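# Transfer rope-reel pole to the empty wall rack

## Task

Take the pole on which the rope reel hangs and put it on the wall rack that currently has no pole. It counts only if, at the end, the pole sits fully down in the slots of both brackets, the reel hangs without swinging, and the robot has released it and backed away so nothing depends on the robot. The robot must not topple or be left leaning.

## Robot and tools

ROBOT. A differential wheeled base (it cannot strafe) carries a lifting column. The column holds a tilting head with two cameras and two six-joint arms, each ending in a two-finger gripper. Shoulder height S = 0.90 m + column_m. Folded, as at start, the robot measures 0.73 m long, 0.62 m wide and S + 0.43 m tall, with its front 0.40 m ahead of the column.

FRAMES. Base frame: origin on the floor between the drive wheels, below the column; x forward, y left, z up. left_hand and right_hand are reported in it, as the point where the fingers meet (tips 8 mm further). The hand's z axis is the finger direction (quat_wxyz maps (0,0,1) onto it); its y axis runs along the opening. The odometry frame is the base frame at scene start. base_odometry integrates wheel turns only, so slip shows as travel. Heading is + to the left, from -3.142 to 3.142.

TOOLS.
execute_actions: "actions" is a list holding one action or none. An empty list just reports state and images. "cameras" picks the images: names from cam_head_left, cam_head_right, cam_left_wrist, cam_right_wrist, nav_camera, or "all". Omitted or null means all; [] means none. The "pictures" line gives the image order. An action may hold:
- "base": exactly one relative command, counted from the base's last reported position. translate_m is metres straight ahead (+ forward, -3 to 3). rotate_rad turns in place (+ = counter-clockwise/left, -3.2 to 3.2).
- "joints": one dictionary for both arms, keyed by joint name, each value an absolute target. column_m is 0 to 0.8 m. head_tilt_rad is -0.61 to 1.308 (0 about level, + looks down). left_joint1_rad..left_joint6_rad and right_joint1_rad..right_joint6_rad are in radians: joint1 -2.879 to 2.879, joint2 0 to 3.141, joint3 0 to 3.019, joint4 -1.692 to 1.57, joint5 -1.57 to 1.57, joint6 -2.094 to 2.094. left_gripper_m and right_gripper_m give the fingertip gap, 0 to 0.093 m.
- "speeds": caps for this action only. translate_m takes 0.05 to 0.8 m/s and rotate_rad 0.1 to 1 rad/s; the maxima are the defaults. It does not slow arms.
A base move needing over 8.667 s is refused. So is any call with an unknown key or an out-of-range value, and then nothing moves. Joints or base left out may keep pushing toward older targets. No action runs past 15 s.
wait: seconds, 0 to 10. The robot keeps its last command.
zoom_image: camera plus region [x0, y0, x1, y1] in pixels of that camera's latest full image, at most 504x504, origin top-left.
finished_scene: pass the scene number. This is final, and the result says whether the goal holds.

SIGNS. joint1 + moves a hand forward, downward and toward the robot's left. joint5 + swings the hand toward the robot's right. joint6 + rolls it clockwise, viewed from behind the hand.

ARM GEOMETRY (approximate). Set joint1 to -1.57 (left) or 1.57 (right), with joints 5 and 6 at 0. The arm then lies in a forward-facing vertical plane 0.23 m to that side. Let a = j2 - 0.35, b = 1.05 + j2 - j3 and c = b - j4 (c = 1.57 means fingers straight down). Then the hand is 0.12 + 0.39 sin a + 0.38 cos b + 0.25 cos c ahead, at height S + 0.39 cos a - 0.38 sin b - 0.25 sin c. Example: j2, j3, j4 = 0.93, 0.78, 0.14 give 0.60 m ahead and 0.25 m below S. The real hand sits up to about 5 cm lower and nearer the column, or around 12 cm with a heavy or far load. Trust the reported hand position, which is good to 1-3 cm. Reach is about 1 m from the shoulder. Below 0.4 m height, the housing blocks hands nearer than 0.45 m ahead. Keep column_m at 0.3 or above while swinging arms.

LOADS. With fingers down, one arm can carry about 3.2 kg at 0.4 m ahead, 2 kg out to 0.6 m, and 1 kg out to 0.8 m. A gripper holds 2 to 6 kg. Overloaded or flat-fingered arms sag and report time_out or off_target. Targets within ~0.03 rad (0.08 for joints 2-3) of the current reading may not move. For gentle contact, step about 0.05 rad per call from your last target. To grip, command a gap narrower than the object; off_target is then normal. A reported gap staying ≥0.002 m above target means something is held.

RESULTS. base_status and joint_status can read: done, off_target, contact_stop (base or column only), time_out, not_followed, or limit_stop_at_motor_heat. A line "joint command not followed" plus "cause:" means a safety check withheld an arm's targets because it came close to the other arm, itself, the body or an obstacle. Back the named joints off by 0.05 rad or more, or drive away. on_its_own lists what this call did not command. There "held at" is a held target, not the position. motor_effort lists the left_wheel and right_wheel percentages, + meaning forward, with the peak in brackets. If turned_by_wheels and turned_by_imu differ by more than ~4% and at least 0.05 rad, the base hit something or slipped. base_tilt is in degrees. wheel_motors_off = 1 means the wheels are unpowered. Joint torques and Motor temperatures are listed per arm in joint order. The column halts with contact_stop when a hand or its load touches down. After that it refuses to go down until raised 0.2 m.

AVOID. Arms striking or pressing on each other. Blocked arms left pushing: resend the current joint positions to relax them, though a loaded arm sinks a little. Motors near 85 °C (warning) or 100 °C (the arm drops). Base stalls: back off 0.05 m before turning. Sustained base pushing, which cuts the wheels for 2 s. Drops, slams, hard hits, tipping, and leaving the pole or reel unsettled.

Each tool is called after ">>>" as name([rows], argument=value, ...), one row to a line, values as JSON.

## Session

>>> execute_actions(actions=[])

Scene clock: 0.00 s.
Joint torques (N m, as the arm reports them, + toward a larger angle): no reading
Motor temperatures (°C, as the motors report them): left_arm=[22 21 20 21 22 22] | right_arm=[21 23 19 18 19 20]
base_odometry: x=+0.000 y=+0.000 heading=+0.000 (m, m, rad; odometry frame)
turned_by_wheels: +0.000 (rad since the last result)
turned_by_imu: +0.000 (rad since the last result)
base_tilt: forward=+0.3 right=-0.4 (deg)
base_status: not commanded
joint_positions: column_m=+0.556 head_tilt_rad=+0.887 left_joint1_rad=-1.588 left_joint2_rad=+0.876 left_joint3_rad=+0.410 left_joint4_rad=-0.936 left_joint5_rad=-0.042 left_joint6_rad=+0.025 left_gripper_m=+0.094 right_joint1_rad=+1.570 right_joint2_rad=+0.858 right_joint3_rad=+0.420 right_joint4_rad=-0.920 right_joint5_rad=-0.037 right_joint6_rad=-0.030 right_gripper_m=+0.095
joint_status: not commanded
wheel_motors_off: 0
motor_effort: left_wheel=+1 right_wheel=+6 (%)
left_hand: x=+0.1514 y=+0.2282 z=+1.2523 quat_wxyz=(+0.425, -0.027, -0.905, -0.009) (m; base frame)
right_hand: x=+0.1630 y=-0.2193 z=+1.2485 quat_wxyz=(+0.405, +0.006, -0.914, -0.023) (m; base frame)
pictures: cam_head_left, cam_head_right, cam_left_wrist, cam_right_wrist, nav_camera
camera_calibration (this result's frames):
cam_head_left: T_world_to_cam=[[-0.0777946, -0.993196, 0.0866578, -0.10195], [-0.803311, 0.0109667, -0.595459, 0.959359], [0.590458, -0.115937, -0.798698, 1.13159], [0, 0, 0, 1]] pos_world=[0.0945764, 0.0194153, 1.48389]
cam_head_right: T_world_to_cam=[[-0.0808299, -0.993526, 0.0798267, -0.140429], [-0.797831, 0.0164874, -0.602655, 0.967533], [0.597437, -0.112401, -0.793999, 1.13013], [0, 0, 0, 1]] pos_world=[0.0853929, -0.0284437, 1.49162]
cam_left_wrist: T_world_to_cam=[[-0.056666, -0.998304, 0.0133384, 0.21903], [-0.0775677, 0.0177216, 0.99683, -1.23532], [-0.995375, 0.0554517, -0.0784404, 0.357694], [0, 0, 0, 1]] pos_world=[0.272631, 0.220715, 1.25654]
cam_right_wrist: T_world_to_cam=[[0.00829479, -0.998967, -0.0446727, -0.166657], [-0.0966586, -0.045266, 0.994288, -1.23268], [-0.995283, -0.00392941, -0.0969343, 0.40496], [0, 0, 0, 1]] pos_world=[0.285283, -0.220693, 1.25745]
Images, in order (width x height): cam_head_left 504x504, cam_head_right 504x504, cam_left_wrist 504x504, cam_right_wrist 504x504, nav_camera 504x504.

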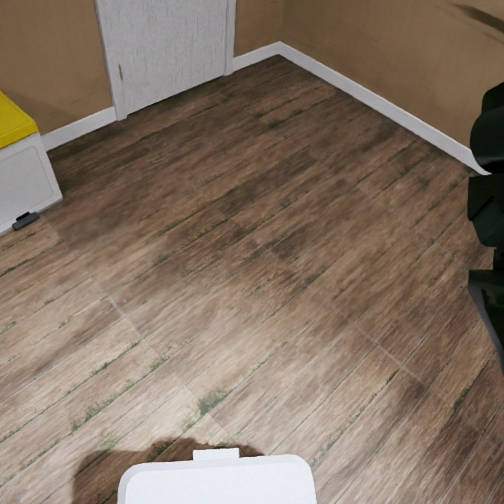

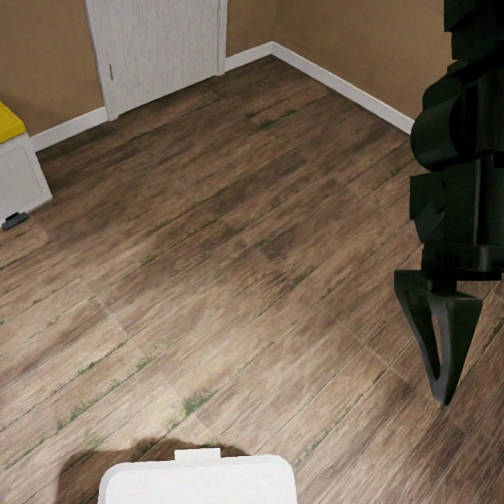

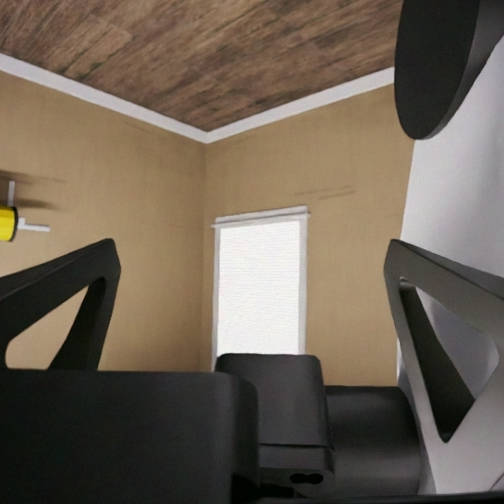

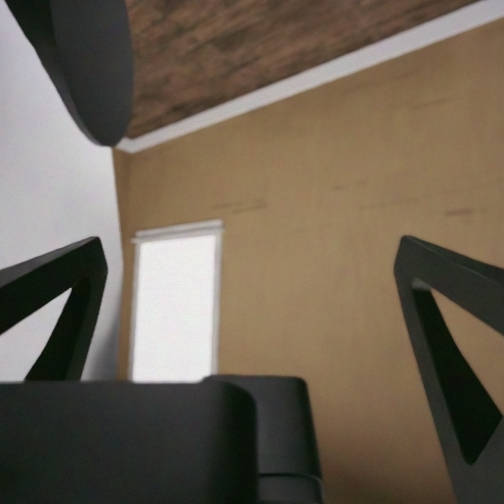

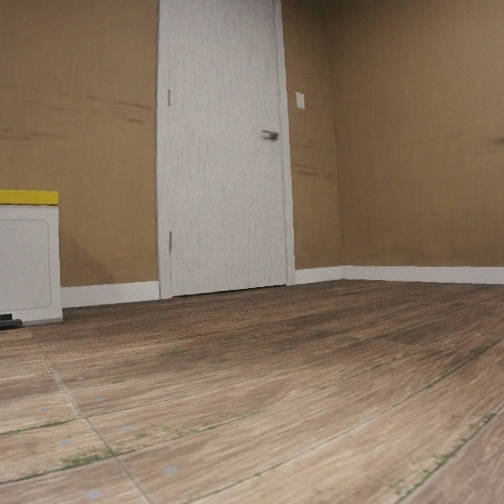

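>>> execute_actions([
  {"base":{"rotate_rad":-0.7},"joints":{"head_tilt_rad":0.3}},
], cameras=["cam_head_left","nav_camera"])

>>> execute_actions([
  {"base":{"rotate_rad":-1.1}},
], cameras=["cam_head_left","nav_camera"])

>>> execute_actions([
  {"base":{"rotate_rad":-1.1}},
], cameras=["cam_head_left","nav_camera"])

>>> execute_actions([
  {"base":{"rotate_rad":-1.1}},
], cameras=["cam_head_left","nav_camera"])

Scene clock: 13.60 s.
Joint torques (N m, as the arm reports them, + toward a larger angle): left_arm=[ 0.79 -7.74 -1.38 -1.07  0.08  0.08] | right_arm=[-0.66 -8.71 -0.48 -1.05  0.04 -0.07]
Motor temperatures (°C, as the motors report them): left_arm=[22 22 20 21 22 22] | right_arm=[21 23 19 18 19 20]
base_odometry: x=+0.000 y=+0.000 heading=-0.699 (m, m, rad; odometry frame)
turned_by_wheels: -0.699 (rad since the last result)
turned_by_imu: -0.697 (rad since the last result)
base_tilt: forward=+0.4 right=-0.5 (deg)
base_status: done
joint_positions: column_m=+0.556 head_tilt_rad=+0.319 left_joint1_rad=-1.588 left_joint2_rad=+0.876 left_joint3_rad=+0.410 left_joint4_rad=-0.936 left_joint5_rad=-0.042 left_joint6_rad=+0.025 left_gripper_m=+0.094 right_joint1_rad=+1.570 right_joint2_rad=+0.858 right_joint3_rad=+0.420 right_joint4_rad=-0.920 right_joint5_rad=-0.037 right_joint6_rad=-0.030 right_gripper_m=+0.095
joint_status: all done
wheel_motors_off: 0
motor_effort: left_wheel=+5(48) right_wheel=-5(59) (%)
left_hand: x=+0.1514 y=+0.2282 z=+1.2523 quat_wxyz=(+0.425, -0.027, -0.905, -0.009) (m; base frame)
right_hand: x=+0.1630 y=-0.2193 z=+1.2485 quat_wxyz=(+0.405, +0.006, -0.914, -0.023) (m; base frame)
pictures: cam_head_left, nav_camera
camera_calibration (this result's frames):
cam_head_left: T_world_to_cam=[[-0.112197, -0.993196, 0.0312011, -0.0147041], [-0.356846, 0.0109667, -0.934099, 1.45929], [0.927401, -0.115937, -0.355649, 0.431467], [0, 0, 0, 1]] pos_world=[0.118949, 0.0194153, 1.51703]
Images, in order (width x height): cam_head_left 504x504, nav_camera 504x504.

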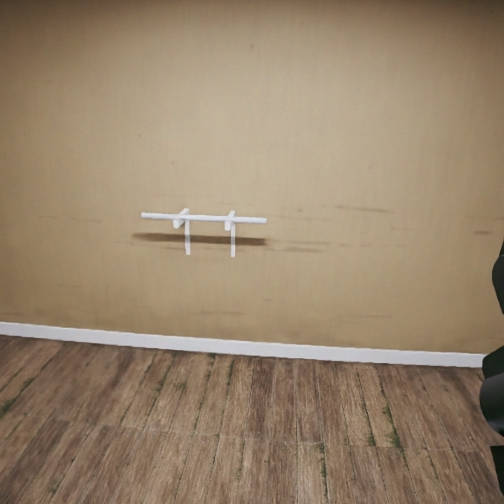

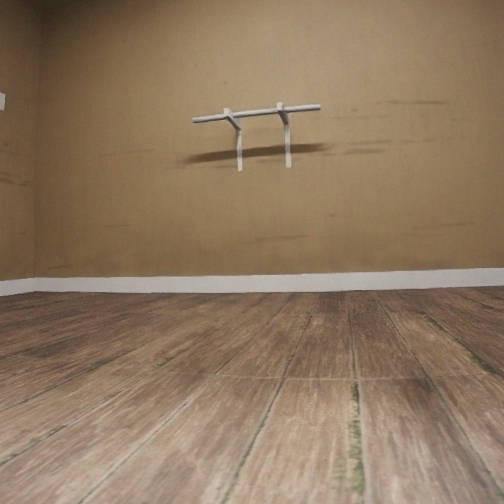

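Scene clock: 16.17 s.
Joint torques (N m, as the arm reports them, + toward a larger angle): left_arm=[ 0.82 -7.79 -1.39 -1.05  0.07  0.08] | right_arm=[-0.45 -8.54 -0.53 -1.05  0.06 -0.08]
Motor temperatures (°C, as the motors report them): left_arm=[22 22 20 21 22 22] | right_arm=[21 23 19 18 19 20]
base_odometry: x=+0.000 y=+0.000 heading=-1.798 (m, m, rad; odometry frame)
turned_by_wheels: -1.099 (rad since the last result)
turned_by_imu: -1.108 (rad since the last result)
base_tilt: forward=+0.4 right=-0.5 (deg)
base_status: done
joint_positions: column_m=+0.556 head_tilt_rad=+0.319 left_joint1_rad=-1.588 left_joint2_rad=+0.876 left_joint3_rad=+0.410 left_joint4_rad=-0.936 left_joint5_rad=-0.042 left_joint6_rad=+0.025 left_gripper_m=+0.094 right_joint1_rad=+1.570 right_joint2_rad=+0.858 right_joint3_rad=+0.420 right_joint4_rad=-0.920 right_joint5_rad=-0.037 right_joint6_rad=-0.030 right_gripper_m=+0.095
joint_status: not commanded
wheel_motors_off: 0
motor_effort: left_wheel=+5(34) right_wheel=-4(28) (%)
left_hand: x=+0.1514 y=+0.2282 z=+1.2523 quat_wxyz=(+0.425, -0.027, -0.905, -0.009) (m; base frame)
right_hand: x=+0.1630 y=-0.2193 z=+1.2485 quat_wxyz=(+0.405, +0.006, -0.914, -0.023) (m; base frame)
pictures: cam_head_left, nav_camera
camera_calibration (this result's frames):
cam_head_left: T_world_to_cam=[[-0.112197, -0.993196, 0.0311989, -0.0147007], [-0.356828, 0.0109667, -0.934106, 1.4593], [0.927408, -0.115937, -0.355631, 0.431439], [0, 0, 0, 1]] pos_world=[0.11895, 0.0194153, 1.51703]
Images, in order (width x height): cam_head_left 504x504, nav_camera 504x504.

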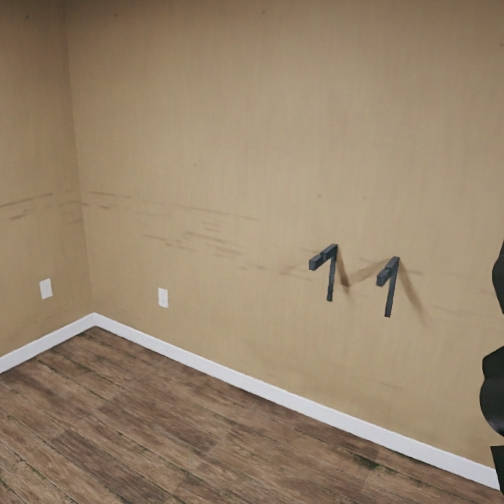

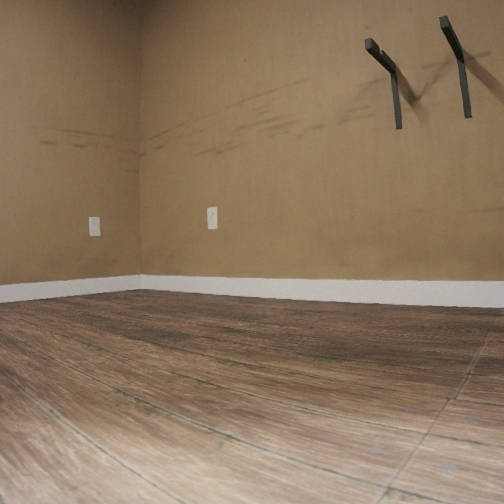

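Scene clock: 18.73 s.
Joint torques (N m, as the arm reports them, + toward a larger angle): left_arm=[ 0.78 -7.58 -1.3  -1.12  0.08  0.08] | right_arm=[-0.66 -8.48 -0.47 -1.13  0.06 -0.07]
Motor temperatures (°C, as the motors report them): left_arm=[22 22 20 21 22 22] | right_arm=[21 23 19 18 19 20]
base_odometry: x=+0.000 y=+0.000 heading=-2.897 (m, m, rad; odometry frame)
turned_by_wheels: -1.099 (rad since the last result)
turned_by_imu: -1.108 (rad since the last result)
base_tilt: forward=+0.4 right=-0.4 (deg)
base_status: done
joint_positions: column_m=+0.556 head_tilt_rad=+0.319 left_joint1_rad=-1.588 left_joint2_rad=+0.876 left_joint3_rad=+0.410 left_joint4_rad=-0.936 left_joint5_rad=-0.042 left_joint6_rad=+0.025 left_gripper_m=+0.094 right_joint1_rad=+1.570 right_joint2_rad=+0.858 right_joint3_rad=+0.420 right_joint4_rad=-0.920 right_joint5_rad=-0.037 right_joint6_rad=-0.030 right_gripper_m=+0.095
joint_status: not commanded
wheel_motors_off: 0
motor_effort: left_wheel=+5(33) right_wheel=-4(29) (%)
left_hand: x=+0.1516 y=+0.2282 z=+1.2522 quat_wxyz=(+0.425, -0.027, -0.905, -0.009) (m; base frame)
right_hand: x=+0.1630 y=-0.2193 z=+1.2485 quat_wxyz=(+0.405, +0.006, -0.914, -0.023) (m; base frame)
pictures: cam_head_left, nav_camera
camera_calibration (this result's frames):
cam_head_left: T_world_to_cam=[[-0.112197, -0.993196, 0.0311979, -0.0146992], [-0.35682, 0.0109667, -0.934109, 1.4593], [0.927411, -0.115937, -0.355623, 0.431426], [0, 0, 0, 1]] pos_world=[0.11895, 0.0194153, 1.51703]
Images, in order (width x height): cam_head_left 504x504, nav_camera 504x504.

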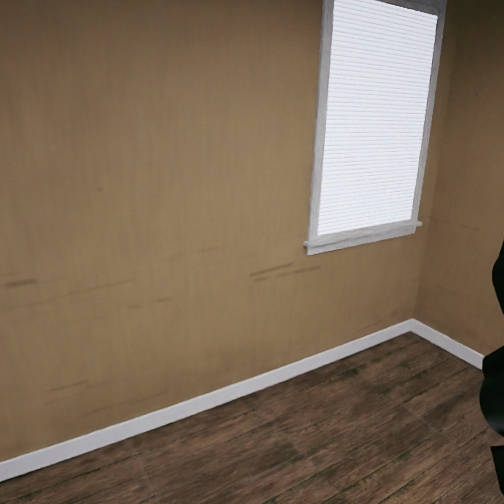

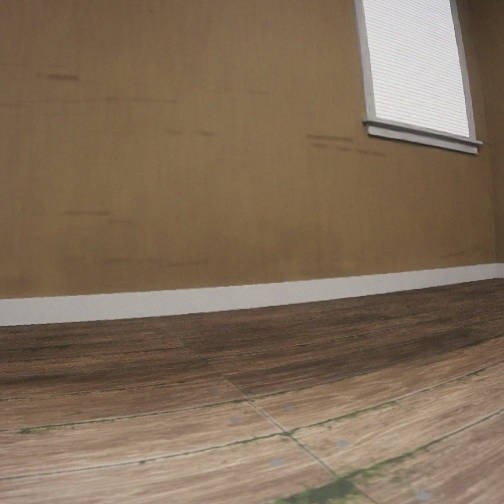

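Scene clock: 21.30 s.
Joint torques (N m, as the arm reports them, + toward a larger angle): left_arm=[ 0.76 -7.74 -1.61 -1.05  0.08  0.08] | right_arm=[-0.35 -8.69 -0.55 -1.05  0.07 -0.06]
Motor temperatures (°C, as the motors report them): left_arm=[22 22 20 21 22 22] | right_arm=[21 23 19 18 19 20]
base_odometry: x=+0.000 y=+0.000 heading=+2.287 (m, m, rad; odometry frame)
turned_by_wheels: -1.099 (rad since the last result)
turned_by_imu: -1.108 (rad since the last result)
base_tilt: forward=+0.4 right=-0.4 (deg)
base_status: done
joint_positions: column_m=+0.556 head_tilt_rad=+0.319 left_joint1_rad=-1.588 left_joint2_rad=+0.876 left_joint3_rad=+0.410 left_joint4_rad=-0.936 left_joint5_rad=-0.042 left_joint6_rad=+0.025 left_gripper_m=+0.094 right_joint1_rad=+1.570 right_joint2_rad=+0.858 right_joint3_rad=+0.420 right_joint4_rad=-0.920 right_joint5_rad=-0.037 right_joint6_rad=-0.030 right_gripper_m=+0.095
joint_status: not commanded
wheel_motors_off: 0
motor_effort: left_wheel=+5(33) right_wheel=-2(31) (%)
left_hand: x=+0.1516 y=+0.2282 z=+1.2522 quat_wxyz=(+0.425, -0.027, -0.905, -0.009) (m; base frame)
right_hand: x=+0.1630 y=-0.2193 z=+1.2485 quat_wxyz=(+0.405, +0.006, -0.914, -0.023) (m; base frame)
pictures: cam_head_left, nav_camera
camera_calibration (this result's frames):
cam_head_left: T_world_to_cam=[[-0.112198, -0.993196, 0.0311974, -0.0146984], [-0.356816, 0.0109667, -0.93411, 1.45931], [0.927413, -0.115937, -0.355618, 0.43142], [0, 0, 0, 1]] pos_world=[0.11895, 0.0194153, 1.51703]
Images, in order (width x height): cam_head_left 504x504, nav_camera 504x504.

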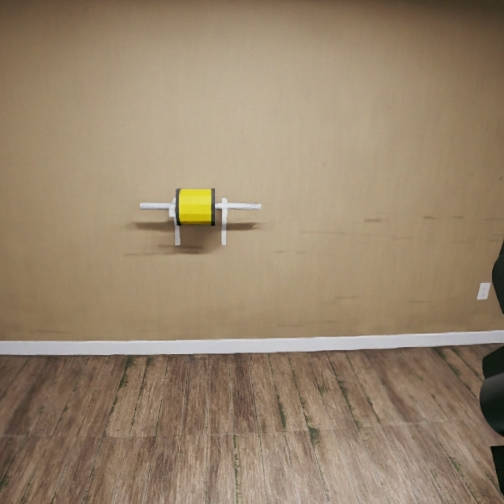

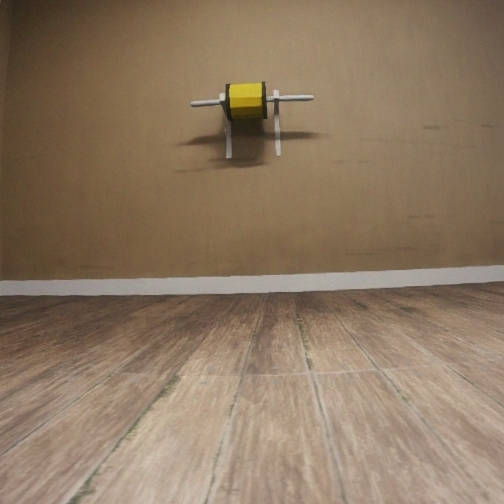

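>>> zoom_image(camera="nav_camera", region=[0, 250, 504, 504])

>>> zoom_image(camera="nav_camera", region=[170, 60, 340, 180])

>>> zoom_image(camera="cam_head_left", region=[120, 160, 290, 280])

Region (0, 250, 504, 504) of nav_camera's 504x504 image, scaled by 1.000; it fills the top 254 rows of this view, and the rest is white.

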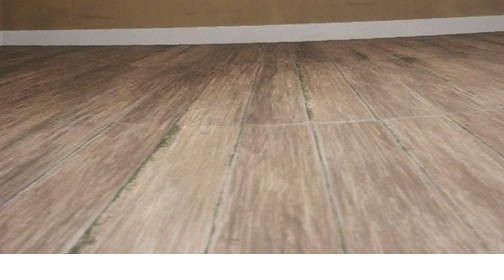

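Region (170, 60, 340, 180) of nav_camera's 504x504 image, scaled by 2.965, with more detail than that image has; it fills the top 356 rows of this view, and the rest is white.

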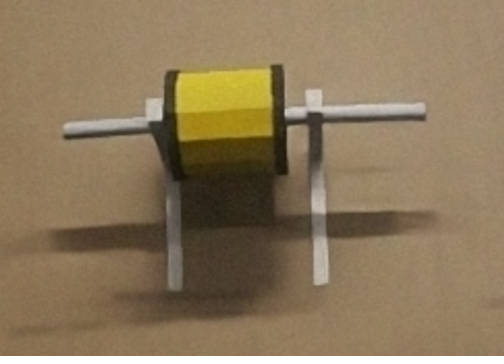

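Region (120, 160, 290, 280) of cam_head_left's 504x504 image, scaled by 2.965, with more detail than that image has; it fills the top 356 rows of this view, and the rest is white.

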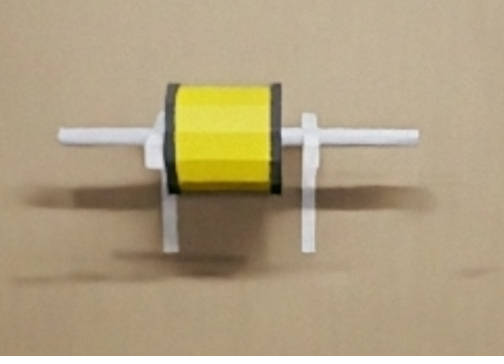

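>>> execute_actions([
  {"base":{"rotate_rad":0.03},"joints":{"column_m":0.59,"head_tilt_rad":0.6,"left_joint1_rad":-1.57,"left_joint2_rad":1.3,"left_joint3_rad":0.78,"left_joint4_rad":0.0,"left_joint5_rad":0,"left_joint6_rad":-1.57,"right_joint1_rad":1.57,"right_joint2_rad":1.3,"right_joint3_rad":0.78,"right_joint4_rad":0.0,"right_joint5_rad":0,"right_joint6_rad":1.57}},
], cameras=[])

>>> execute_actions([
  {"base":{"translate_m":1.33}},
], cameras=[])

>>> execute_actions([
  {"base":{"rotate_rad":-0.102}},
], cameras=["cam_head_left","cam_head_right","nav_camera"])

Scene clock: 72.33 s.
Joint torques (N m, as the arm reports them, + toward a larger angle): left_arm=[  1.51 -12.71  -0.61   1.     0.17  -0.01] | right_arm=[ -0.5  -14.5   -0.09   0.73   0.28  -0.02]
Motor temperatures (°C, as the motors report them): left_arm=[22 22 20 21 22 22] | right_arm=[21 23 19 18 19 20]
base_odometry: x=+0.000 y=+0.000 heading=+2.316 (m, m, rad; odometry frame)
turned_by_wheels: +0.029 (rad since the last result)
turned_by_imu: +0.029 (rad since the last result)
base_tilt: forward=+0.3 right=-0.5 (deg)
base_status: done
joint_positions: column_m=+0.590 head_tilt_rad=+0.603 left_joint1_rad=-1.577 left_joint2_rad=+1.287 left_joint3_rad=+0.784 left_joint4_rad=-0.013 left_joint5_rad=-0.005 left_joint6_rad=-1.559 left_gripper_m=+0.094 right_joint1_rad=+1.570 right_joint2_rad=+1.298 right_joint3_rad=+0.783 right_joint4_rad=-0.011 right_joint5_rad=-0.003 right_joint6_rad=+1.563 right_gripper_m=+0.095
joint_status: all done
wheel_motors_off: 0
motor_effort: left_wheel=-6(10) right_wheel=+7(17) (%)
left_hand: x=+0.4443 y=+0.2222 z=+1.0909 quat_wxyz=(-0.002, +0.702, -0.712, +0.003) (m; base frame)
right_hand: x=+0.4395 y=-0.2253 z=+1.0875 quat_wxyz=(+0.002, -0.704, -0.710, +0.000) (m; base frame)
pictures: none
No camera images: the call's "cameras" was empty. Leave "cameras" out to get every camera's image.

Scene clock: 76.17 s.
Joint torques (N m, as the arm reports them, + toward a larger angle): left_arm=[  1.29 -13.07  -0.26   1.02   0.15  -0.01] | right_arm=[ -0.71 -14.05   0.08   0.67   0.24   0.  ]
Motor temperatures (°C, as the motors report them): left_arm=[22 22 20 21 22 22] | right_arm=[21 24 19 18 19 20]
base_odometry: x=-0.901 y=+0.978 heading=+2.314 (m, m, rad; odometry frame)
turned_by_wheels: -0.002 (rad since the last result)
turned_by_imu: -0.006 (rad since the last result)
base_tilt: forward=+0.4 right=-0.5 (deg)
base_status: done
joint_positions: column_m=+0.590 head_tilt_rad=+0.604 left_joint1_rad=-1.576 left_joint2_rad=+1.287 left_joint3_rad=+0.781 left_joint4_rad=-0.013 left_joint5_rad=-0.004 left_joint6_rad=-1.559 left_gripper_m=+0.094 right_joint1_rad=+1.570 right_joint2_rad=+1.298 right_joint3_rad=+0.781 right_joint4_rad=-0.011 right_joint5_rad=-0.003 right_joint6_rad=+1.563 right_gripper_m=+0.095
joint_status: not commanded
wheel_motors_off: 0
motor_effort: left_wheel=-1(57) right_wheel=+0(77) (%)
left_hand: x=+0.4427 y=+0.2223 z=+1.0909 quat_wxyz=(-0.001, +0.702, -0.712, +0.002) (m; base frame)
right_hand: x=+0.4383 y=-0.2253 z=+1.0875 quat_wxyz=(+0.003, -0.704, -0.710, +0.001) (m; base frame)
pictures: none
No camera images: the call's "cameras" was empty. Leave "cameras" out to get every camera's image.

Scene clock: 77.27 s.
Joint torques (N m, as the arm reports them, + toward a larger angle): left_arm=[  1.76 -13.03  -0.23   0.95   0.12  -0.01] | right_arm=[ -0.6  -14.7   -0.04   0.65   0.24  -0.02]
Motor temperatures (°C, as the motors report them): left_arm=[22 22 20 21 22 22] | right_arm=[21 24 19 18 19 20]
base_odometry: x=-0.901 y=+0.978 heading=+2.214 (m, m, rad; odometry frame)
turned_by_wheels: -0.100 (rad since the last result)
turned_by_imu: -0.099 (rad since the last result)
base_tilt: forward=+0.3 right=-0.5 (deg)
base_status: done
joint_positions: column_m=+0.590 head_tilt_rad=+0.604 left_joint1_rad=-1.572 left_joint2_rad=+1.287 left_joint3_rad=+0.781 left_joint4_rad=-0.013 left_joint5_rad=-0.003 left_joint6_rad=-1.559 left_gripper_m=+0.094 right_joint1_rad=+1.570 right_joint2_rad=+1.298 right_joint3_rad=+0.781 right_joint4_rad=-0.011 right_joint5_rad=-0.002 right_joint6_rad=+1.563 right_gripper_m=+0.095
joint_status: not commanded
wheel_motors_off: 0
motor_effort: left_wheel=+0(58) right_wheel=+1(60) (%)
left_hand: x=+0.4427 y=+0.2244 z=+1.0909 quat_wxyz=(-0.002, +0.703, -0.711, +0.001) (m; base frame)
right_hand: x=+0.4383 y=-0.2254 z=+1.0875 quat_wxyz=(+0.002, -0.704, -0.710, +0.001) (m; base frame)
pictures: cam_head_left, cam_head_right, nav_camera
camera_calibration (this result's frames):
cam_head_left: T_world_to_cam=[[-0.0989258, -0.993196, 0.0614432, -0.0640769], [-0.604725, 0.0109667, -0.796359, 1.28608], [0.790267, -0.115937, -0.601695, 0.838045], [0, 0, 0, 1]] pos_world=[0.109107, 0.0194153, 1.53237]
cam_head_right: T_world_to_cam=[[-0.0999295, -0.993526, 0.0540358, -0.101519], [-0.597452, 0.0164874, -0.801735, 1.29154], [0.795654, -0.112401, -0.595232, 0.833731], [0, 0, 0, 1]] pos_world=[0.098128, -0.0284437, 1.53722]
Images, in order (width x height): cam_head_left 504x504, cam_head_right 504x504, nav_camera 504x504.

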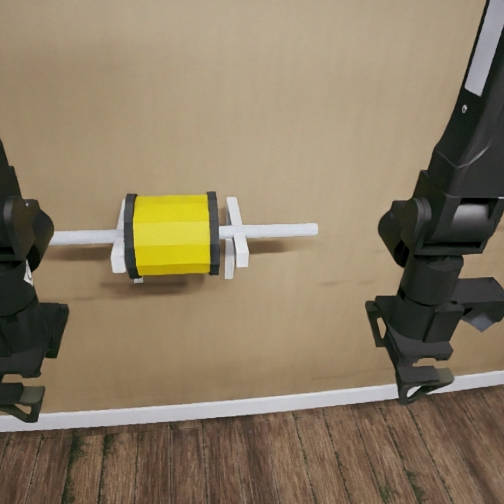

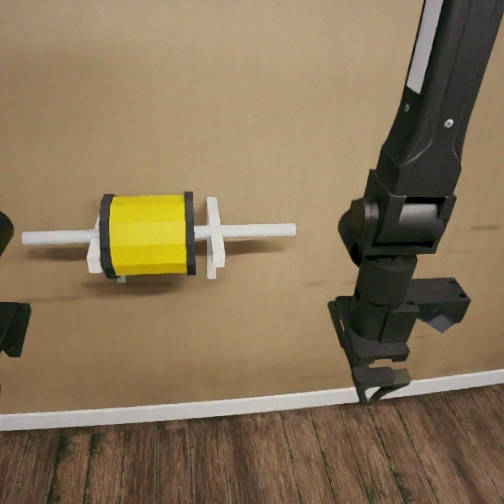

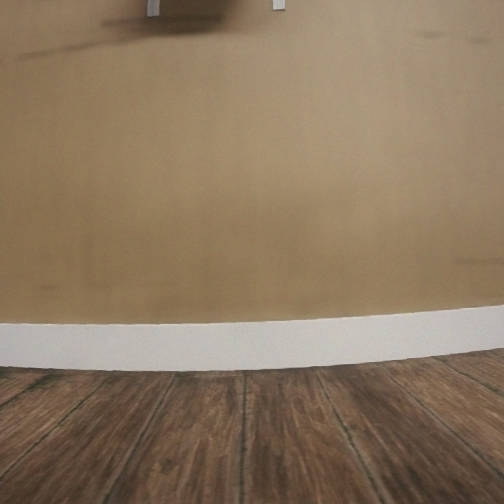

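>>> execute_actions([
  {"base":{"rotate_rad":0.034}},
], cameras=[])

>>> execute_actions([
  {"base":{"translate_m":0.44},"joints":{"head_tilt_rad":0.95},"speeds":{"translate_m":0.4}},
])

Scene clock: 100.80 s.
Joint torques (N m, as the arm reports them, + toward a larger angle): left_arm=[  0.96 -13.05  -0.38   0.98   0.12  -0.01] | right_arm=[ -0.78 -14.39   0.04   0.64   0.24   0.01]
Motor temperatures (°C, as the motors report them): left_arm=[22 22 20 21 22 22] | right_arm=[21 24 19 18 19 20]
base_odometry: x=-0.901 y=+0.978 heading=+2.246 (m, m, rad; odometry frame)
turned_by_wheels: +0.032 (rad since the last result)
turned_by_imu: +0.032 (rad since the last result)
base_tilt: forward=+0.4 right=-0.5 (deg)
base_status: done
joint_positions: column_m=+0.590 head_tilt_rad=+0.604 left_joint1_rad=-1.571 left_joint2_rad=+1.287 left_joint3_rad=+0.780 left_joint4_rad=-0.013 left_joint5_rad=-0.003 left_joint6_rad=-1.559 left_gripper_m=+0.094 right_joint1_rad=+1.570 right_joint2_rad=+1.298 right_joint3_rad=+0.781 right_joint4_rad=-0.011 right_joint5_rad=-0.002 right_joint6_rad=+1.563 right_gripper_m=+0.095
joint_status: not commanded
wheel_motors_off: 0
motor_effort: left_wheel=-1(29) right_wheel=+2(59) (%)
left_hand: x=+0.4422 y=+0.2248 z=+1.0909 quat_wxyz=(-0.002, +0.703, -0.711, +0.000) (m; base frame)
right_hand: x=+0.4383 y=-0.2254 z=+1.0875 quat_wxyz=(+0.002, -0.704, -0.710, +0.001) (m; base frame)
pictures: none
No camera images: the call's "cameras" was empty. Leave "cameras" out to get every camera's image.

Scene clock: 103.33 s.
Joint torques (N m, as the arm reports them, + toward a larger angle): left_arm=[  1.11 -13.14  -0.19   0.87   0.13  -0.02] | right_arm=[ -0.77 -14.18  -0.07   0.68   0.25   0.01]
Motor temperatures (°C, as the motors report them): left_arm=[22 22 20 21 22 22] | right_arm=[21 24 19 18 19 20]
base_odometry: x=-1.176 y=+1.322 heading=+2.244 (m, m, rad; odometry frame)
turned_by_wheels: -0.002 (rad since the last result)
turned_by_imu: -0.004 (rad since the last result)
base_tilt: forward=+0.4 right=-0.5 (deg)
base_status: done
joint_positions: column_m=+0.590 head_tilt_rad=+0.951 left_joint1_rad=-1.571 left_joint2_rad=+1.288 left_joint3_rad=+0.782 left_joint4_rad=-0.013 left_joint5_rad=-0.003 left_joint6_rad=-1.559 left_gripper_m=+0.094 right_joint1_rad=+1.570 right_joint2_rad=+1.298 right_joint3_rad=+0.781 right_joint4_rad=-0.011 right_joint5_rad=-0.002 right_joint6_rad=+1.563 right_gripper_m=+0.095
joint_status: all done
wheel_motors_off: 0
motor_effort: left_wheel=-2(56) right_wheel=+1(77) (%)
left_hand: x=+0.4427 y=+0.2248 z=+1.0908 quat_wxyz=(-0.003, +0.703, -0.711, +0.001) (m; base frame)
right_hand: x=+0.4388 y=-0.2254 z=+1.0875 quat_wxyz=(+0.002, -0.704, -0.710, +0.001) (m; base frame)
pictures: cam_head_left, cam_head_right, cam_left_wrist, cam_right_wrist, nav_camera
camera_calibration (this result's frames):
cam_head_left: T_world_to_cam=[[-0.0721201, -0.993196, 0.0914345, -0.11268], [-0.839589, 0.0109667, -0.543112, 0.898735], [0.538414, -0.115937, -0.834667, 1.21778], [0, 0, 0, 1]] pos_world=[0.0907733, 0.0194153, 1.51485]
cam_head_right: T_world_to_cam=[[-0.0755841, -0.993526, 0.0848105, -0.151234], [-0.834579, 0.0164874, -0.550642, 0.907701], [0.545679, -0.112401, -0.830422, 1.21686], [0, 0, 0, 1]] pos_world=[0.0821007, -0.0284437, 1.52315]
cam_left_wrist: T_world_to_cam=[[0.999817, -0.0169142, 0.00891513, -0.449204], [-0.0189677, -0.818723, 0.573875, -0.42825], [-0.00240761, -0.573939, -0.818894, 1.14476], [0, 0, 0, 1]] pos_world=[0.443755, 0.298809, 1.18721]
cam_right_wrist: T_world_to_cam=[[-0.999717, -0.0166757, 0.0169902, 0.414432], [-0.00319093, 0.801102, 0.59852, -0.466091], [-0.0235916, 0.598296, -0.800928, 1.13872], [0, 0, 0, 1]] pos_world=[0.439692, -0.300997, 1.18396]
Images, in order (width x height): cam_head_left 504x504, cam_head_right 504x504, cam_left_wrist 504x504, cam_right_wrist 504x504, nav_camera 504x504.

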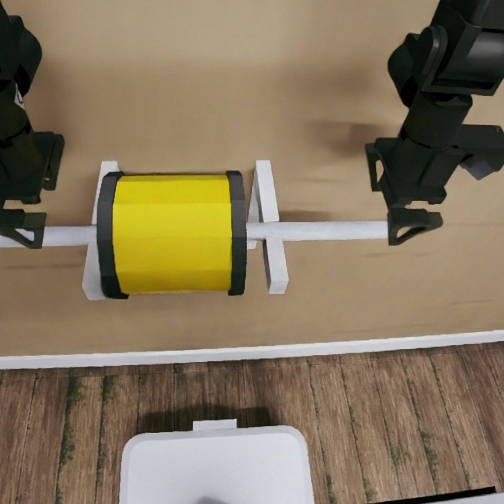

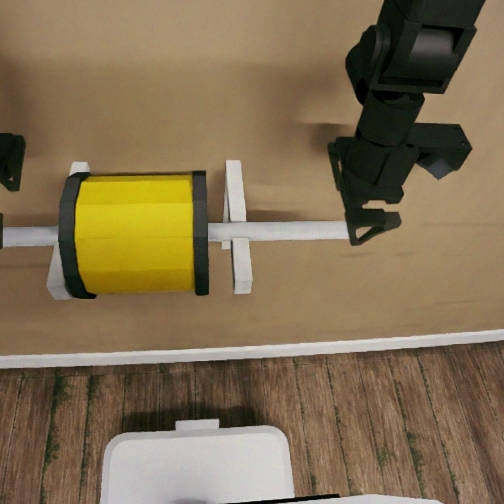

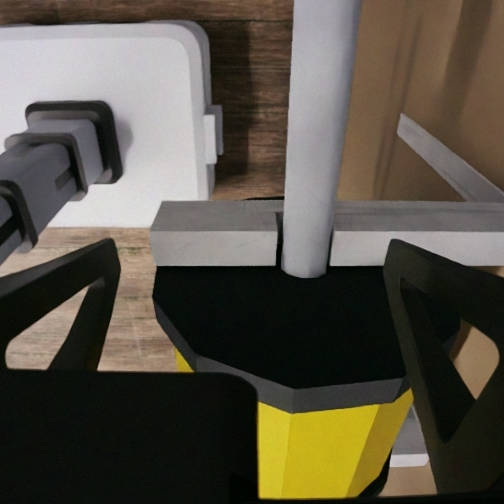

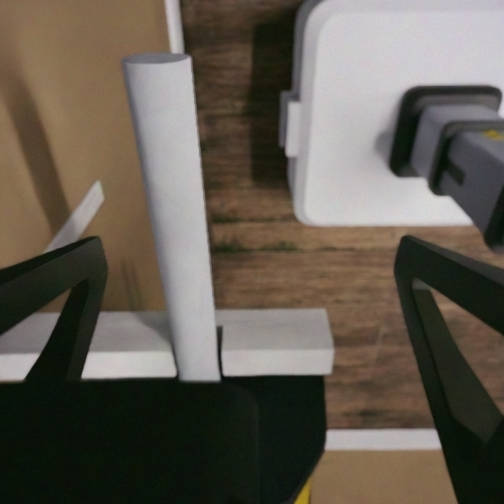

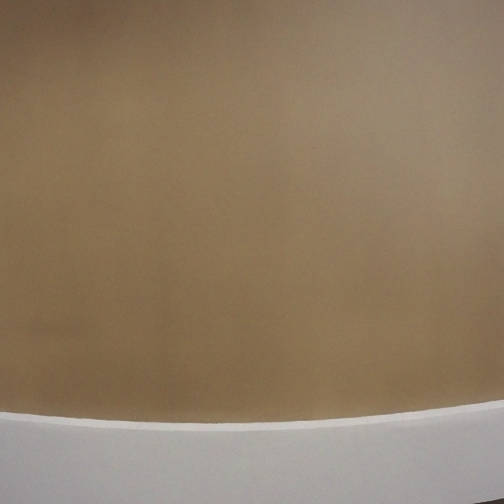

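>>> execute_actions([
  {"base":{"translate_m":0.036},"speeds":{"translate_m":0.2},"joints":{"left_joint1_rad":-1.50,"right_joint1_rad":1.64}},
], cameras=["cam_head_left","cam_left_wrist","cam_right_wrist"])

Scene clock: 138.07 s.
Joint torques (N m, as the arm reports them, + toward a larger angle): left_arm=[  1.44 -13.09  -0.51   0.97   0.03  -0.02] | right_arm=[  0.09 -14.19   0.     0.61   0.16  -0.02]
Motor temperatures (°C, as the motors report them): left_arm=[22 23 20 21 22 22] | right_arm=[21 24 19 18 19 20]
base_odometry: x=-1.199 y=+1.350 heading=+2.243 (m, m, rad; odometry frame)
turned_by_wheels: -0.001 (rad since the last result)
turned_by_imu: -0.001 (rad since the last result)
base_tilt: forward=+0.4 right=-0.4 (deg)
base_status: done
joint_positions: column_m=+0.590 head_tilt_rad=+0.951 left_joint1_rad=-1.493 left_joint2_rad=+1.288 left_joint3_rad=+0.782 left_joint4_rad=-0.013 left_joint5_rad=-0.002 left_joint6_rad=-1.559 left_gripper_m=+0.094 right_joint1_rad=+1.637 right_joint2_rad=+1.298 right_joint3_rad=+0.782 right_joint4_rad=-0.011 right_joint5_rad=-0.001 right_joint6_rad=+1.563 right_gripper_m=+0.095
joint_status: all done
wheel_motors_off: 0
motor_effort: left_wheel=+0(39) right_wheel=+0(37) (%)
left_hand: x=+0.4424 y=+0.2661 z=+1.0921 quat_wxyz=(-0.026, +0.716, -0.697, -0.023) (m; base frame)
right_hand: x=+0.4391 y=-0.1900 z=+1.0886 quat_wxyz=(+0.021, -0.692, -0.721, -0.020) (m; base frame)
pictures: cam_head_left, cam_left_wrist, cam_right_wrist
camera_calibration (this result's frames):
cam_head_left: T_world_to_cam=[[-0.0720981, -0.993196, 0.0914519, -0.112709], [-0.83972, 0.0109667, -0.54291, 0.898422], [0.538213, -0.115937, -0.834797, 1.21799], [0, 0, 0, 1]] pos_world=[0.0907586, 0.0194153, 1.51484]
cam_left_wrist: T_world_to_cam=[[0.999715, 0.0217282, 0.00986101, -0.459468], [0.0134835, -0.855381, 0.517824, -0.33859], [0.0196863, -0.517544, -0.85543, 1.18475], [0, 0, 0, 1]] pos_world=[0.440579, 0.333521, 1.19333]
cam_right_wrist: T_world_to_cam=[[-0.99861, -0.0510382, 0.0131337, 0.412429], [-0.0306455, 0.765114, 0.643165, -0.538481], [-0.0428748, 0.641869, -0.765615, 1.09677], [0, 0, 0, 1]] pos_world=[0.442378, -0.270934, 1.18062]
Images, in order (width x height): cam_head_left 504x504, cam_left_wrist 504x504, cam_right_wrist 504x504.

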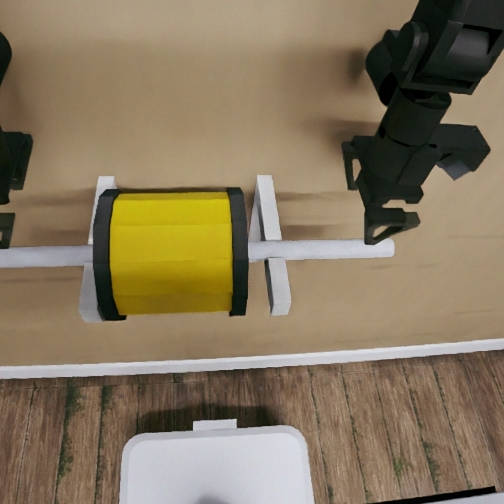

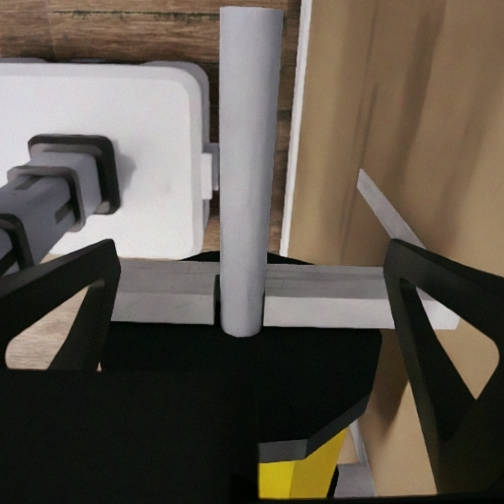

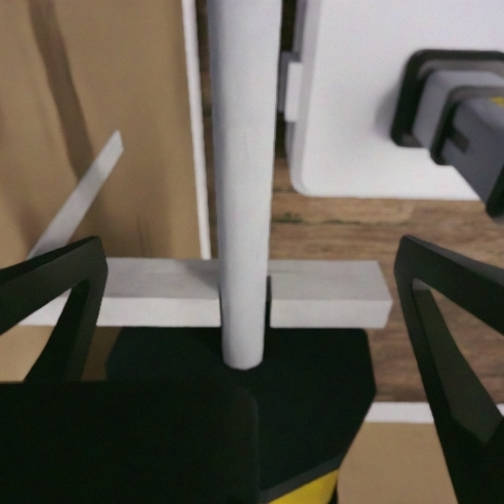

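>>> execute_actions([
  {"joints":{"column_m":0.485}},
], cameras=["cam_head_left","cam_left_wrist","cam_right_wrist"])

Scene clock: 151.87 s.
Joint torques (N m, as the arm reports them, + toward a larger angle): left_arm=[  1.2  -12.89  -0.52   0.98   0.03  -0.01] | right_arm=[  0.07 -14.4   -0.05   0.66   0.16  -0.01]
Motor temperatures (°C, as the motors report them): left_arm=[22 23 20 21 22 22] | right_arm=[21 24 19 18 19 20]
base_odometry: x=-1.199 y=+1.350 heading=+2.243 (m, m, rad; odometry frame)
turned_by_wheels: +0.000 (rad since the last result)
turned_by_imu: -0.001 (rad since the last result)
base_tilt: forward=+0.4 right=-0.5 (deg)
base_status: not commanded
joint_positions: column_m=+0.485 head_tilt_rad=+0.951 left_joint1_rad=-1.493 left_joint2_rad=+1.288 left_joint3_rad=+0.782 left_joint4_rad=-0.013 left_joint5_rad=-0.002 left_joint6_rad=-1.559 left_gripper_m=+0.094 right_joint1_rad=+1.637 right_joint2_rad=+1.298 right_joint3_rad=+0.782 right_joint4_rad=-0.011 right_joint5_rad=-0.001 right_joint6_rad=+1.563 right_gripper_m=+0.095
joint_status: all done
wheel_motors_off: 0
motor_effort: left_wheel=-3(3) right_wheel=+5(7) (%)
left_hand: x=+0.4424 y=+0.2661 z=+0.9873 quat_wxyz=(-0.026, +0.716, -0.697, -0.023) (m; base frame)
right_hand: x=+0.4391 y=-0.1900 z=+0.9837 quat_wxyz=(+0.021, -0.692, -0.721, -0.020) (m; base frame)
pictures: cam_head_left, cam_left_wrist, cam_right_wrist
camera_calibration (this result's frames):
cam_head_left: T_world_to_cam=[[-0.0720981, -0.993196, 0.0914519, -0.10312], [-0.83972, 0.0109667, -0.542909, 0.841498], [0.538213, -0.115937, -0.834797, 1.13046], [0, 0, 0, 1]] pos_world=[0.0907586, 0.0194153, 1.40999]
cam_left_wrist: T_world_to_cam=[[0.999715, 0.0217282, 0.00986101, -0.458434], [0.0134835, -0.855381, 0.517824, -0.284295], [0.0196863, -0.517544, -0.85543, 1.09506], [0, 0, 0, 1]] pos_world=[0.440579, 0.333521, 1.08848]
cam_right_wrist: T_world_to_cam=[[-0.99861, -0.0510382, 0.0131337, 0.413806], [-0.0306455, 0.765114, 0.643165, -0.471044], [-0.0428748, 0.641869, -0.765615, 1.0165], [0, 0, 0, 1]] pos_world=[0.442378, -0.270934, 1.07577]
Images, in order (width x height): cam_head_left 504x504, cam_left_wrist 504x504, cam_right_wrist 504x504.

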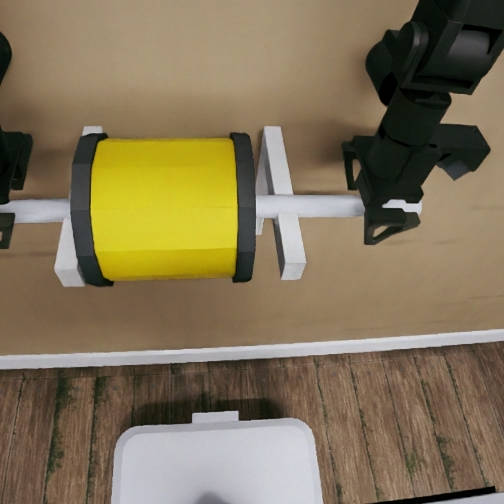

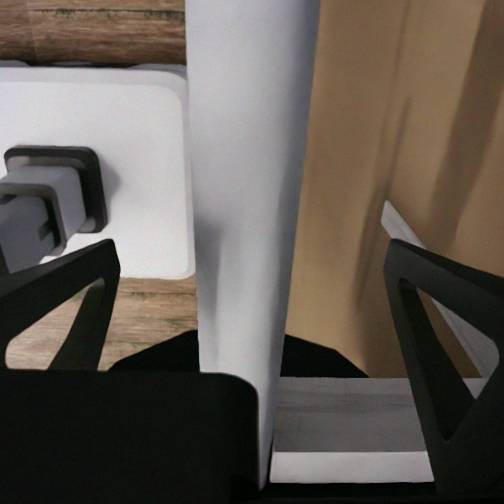

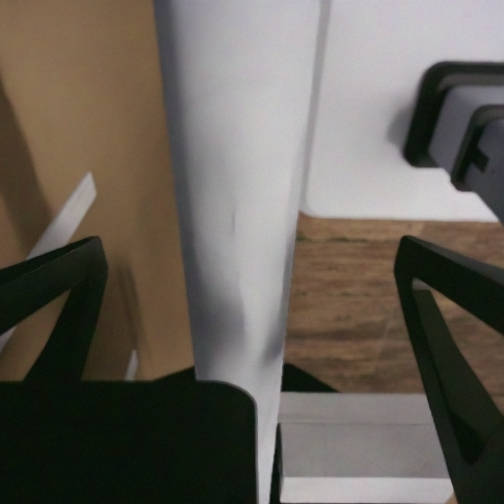

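>>> execute_actions([
  {"joints":{"column_m":0.465}},
], cameras=["cam_left_wrist","cam_right_wrist"])

Scene clock: 157.60 s.
Joint torques (N m, as the arm reports them, + toward a larger angle): left_arm=[  1.16 -12.6   -0.45   0.99   0.03  -0.01] | right_arm=[  0.07 -14.27  -0.08   0.61   0.15  -0.01]
Motor temperatures (°C, as the motors report them): left_arm=[22 23 20 21 22 22] | right_arm=[21 24 19 18 19 20]
base_odometry: x=-1.199 y=+1.350 heading=+2.243 (m, m, rad; odometry frame)
turned_by_wheels: +0.000 (rad since the last result)
turned_by_imu: +0.000 (rad since the last result)
base_tilt: forward=+0.3 right=-0.4 (deg)
base_status: not commanded
joint_positions: column_m=+0.465 head_tilt_rad=+0.951 left_joint1_rad=-1.493 left_joint2_rad=+1.288 left_joint3_rad=+0.782 left_joint4_rad=-0.013 left_joint5_rad=-0.002 left_joint6_rad=-1.559 left_gripper_m=+0.094 right_joint1_rad=+1.637 right_joint2_rad=+1.298 right_joint3_rad=+0.782 right_joint4_rad=-0.011 right_joint5_rad=-0.001 right_joint6_rad=+1.563 right_gripper_m=+0.095
joint_status: all done
wheel_motors_off: 0
motor_effort: left_wheel=-4(4) right_wheel=+3(2) (%)
left_hand: x=+0.4424 y=+0.2661 z=+0.9673 quat_wxyz=(-0.026, +0.716, -0.697, -0.023) (m; base frame)
right_hand: x=+0.4391 y=-0.1900 z=+0.9637 quat_wxyz=(+0.021, -0.692, -0.721, -0.020) (m; base frame)
pictures: cam_left_wrist, cam_right_wrist
camera_calibration (this result's frames):
cam_left_wrist: T_world_to_cam=[[0.999715, 0.0217282, 0.00986101, -0.458236], [0.0134835, -0.855381, 0.517824, -0.27393], [0.0196863, -0.517544, -0.85543, 1.07793], [0, 0, 0, 1]] pos_world=[0.440579, 0.333521, 1.06846]
cam_right_wrist: T_world_to_cam=[[-0.99861, -0.0510382, 0.0131337, 0.414069], [-0.0306455, 0.765114, 0.643165, -0.45817], [-0.0428748, 0.641869, -0.765615, 1.00117], [0, 0, 0, 1]] pos_world=[0.442378, -0.270934, 1.05575]
Images, in order (width x height): cam_left_wrist 504x504, cam_right_wrist 504x504.

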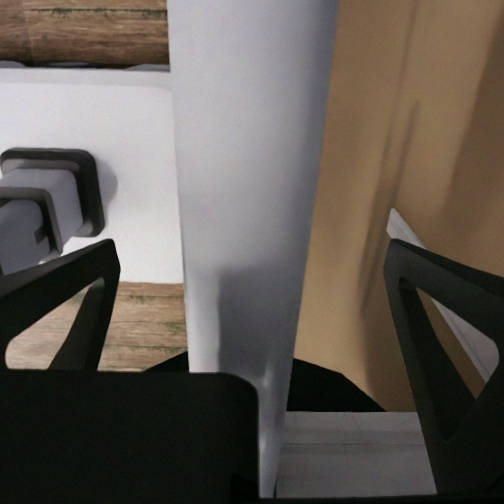

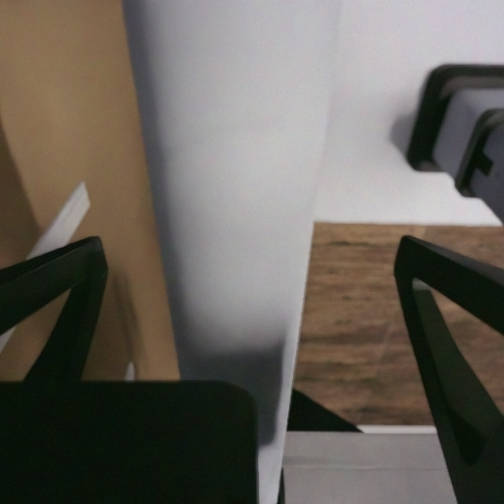

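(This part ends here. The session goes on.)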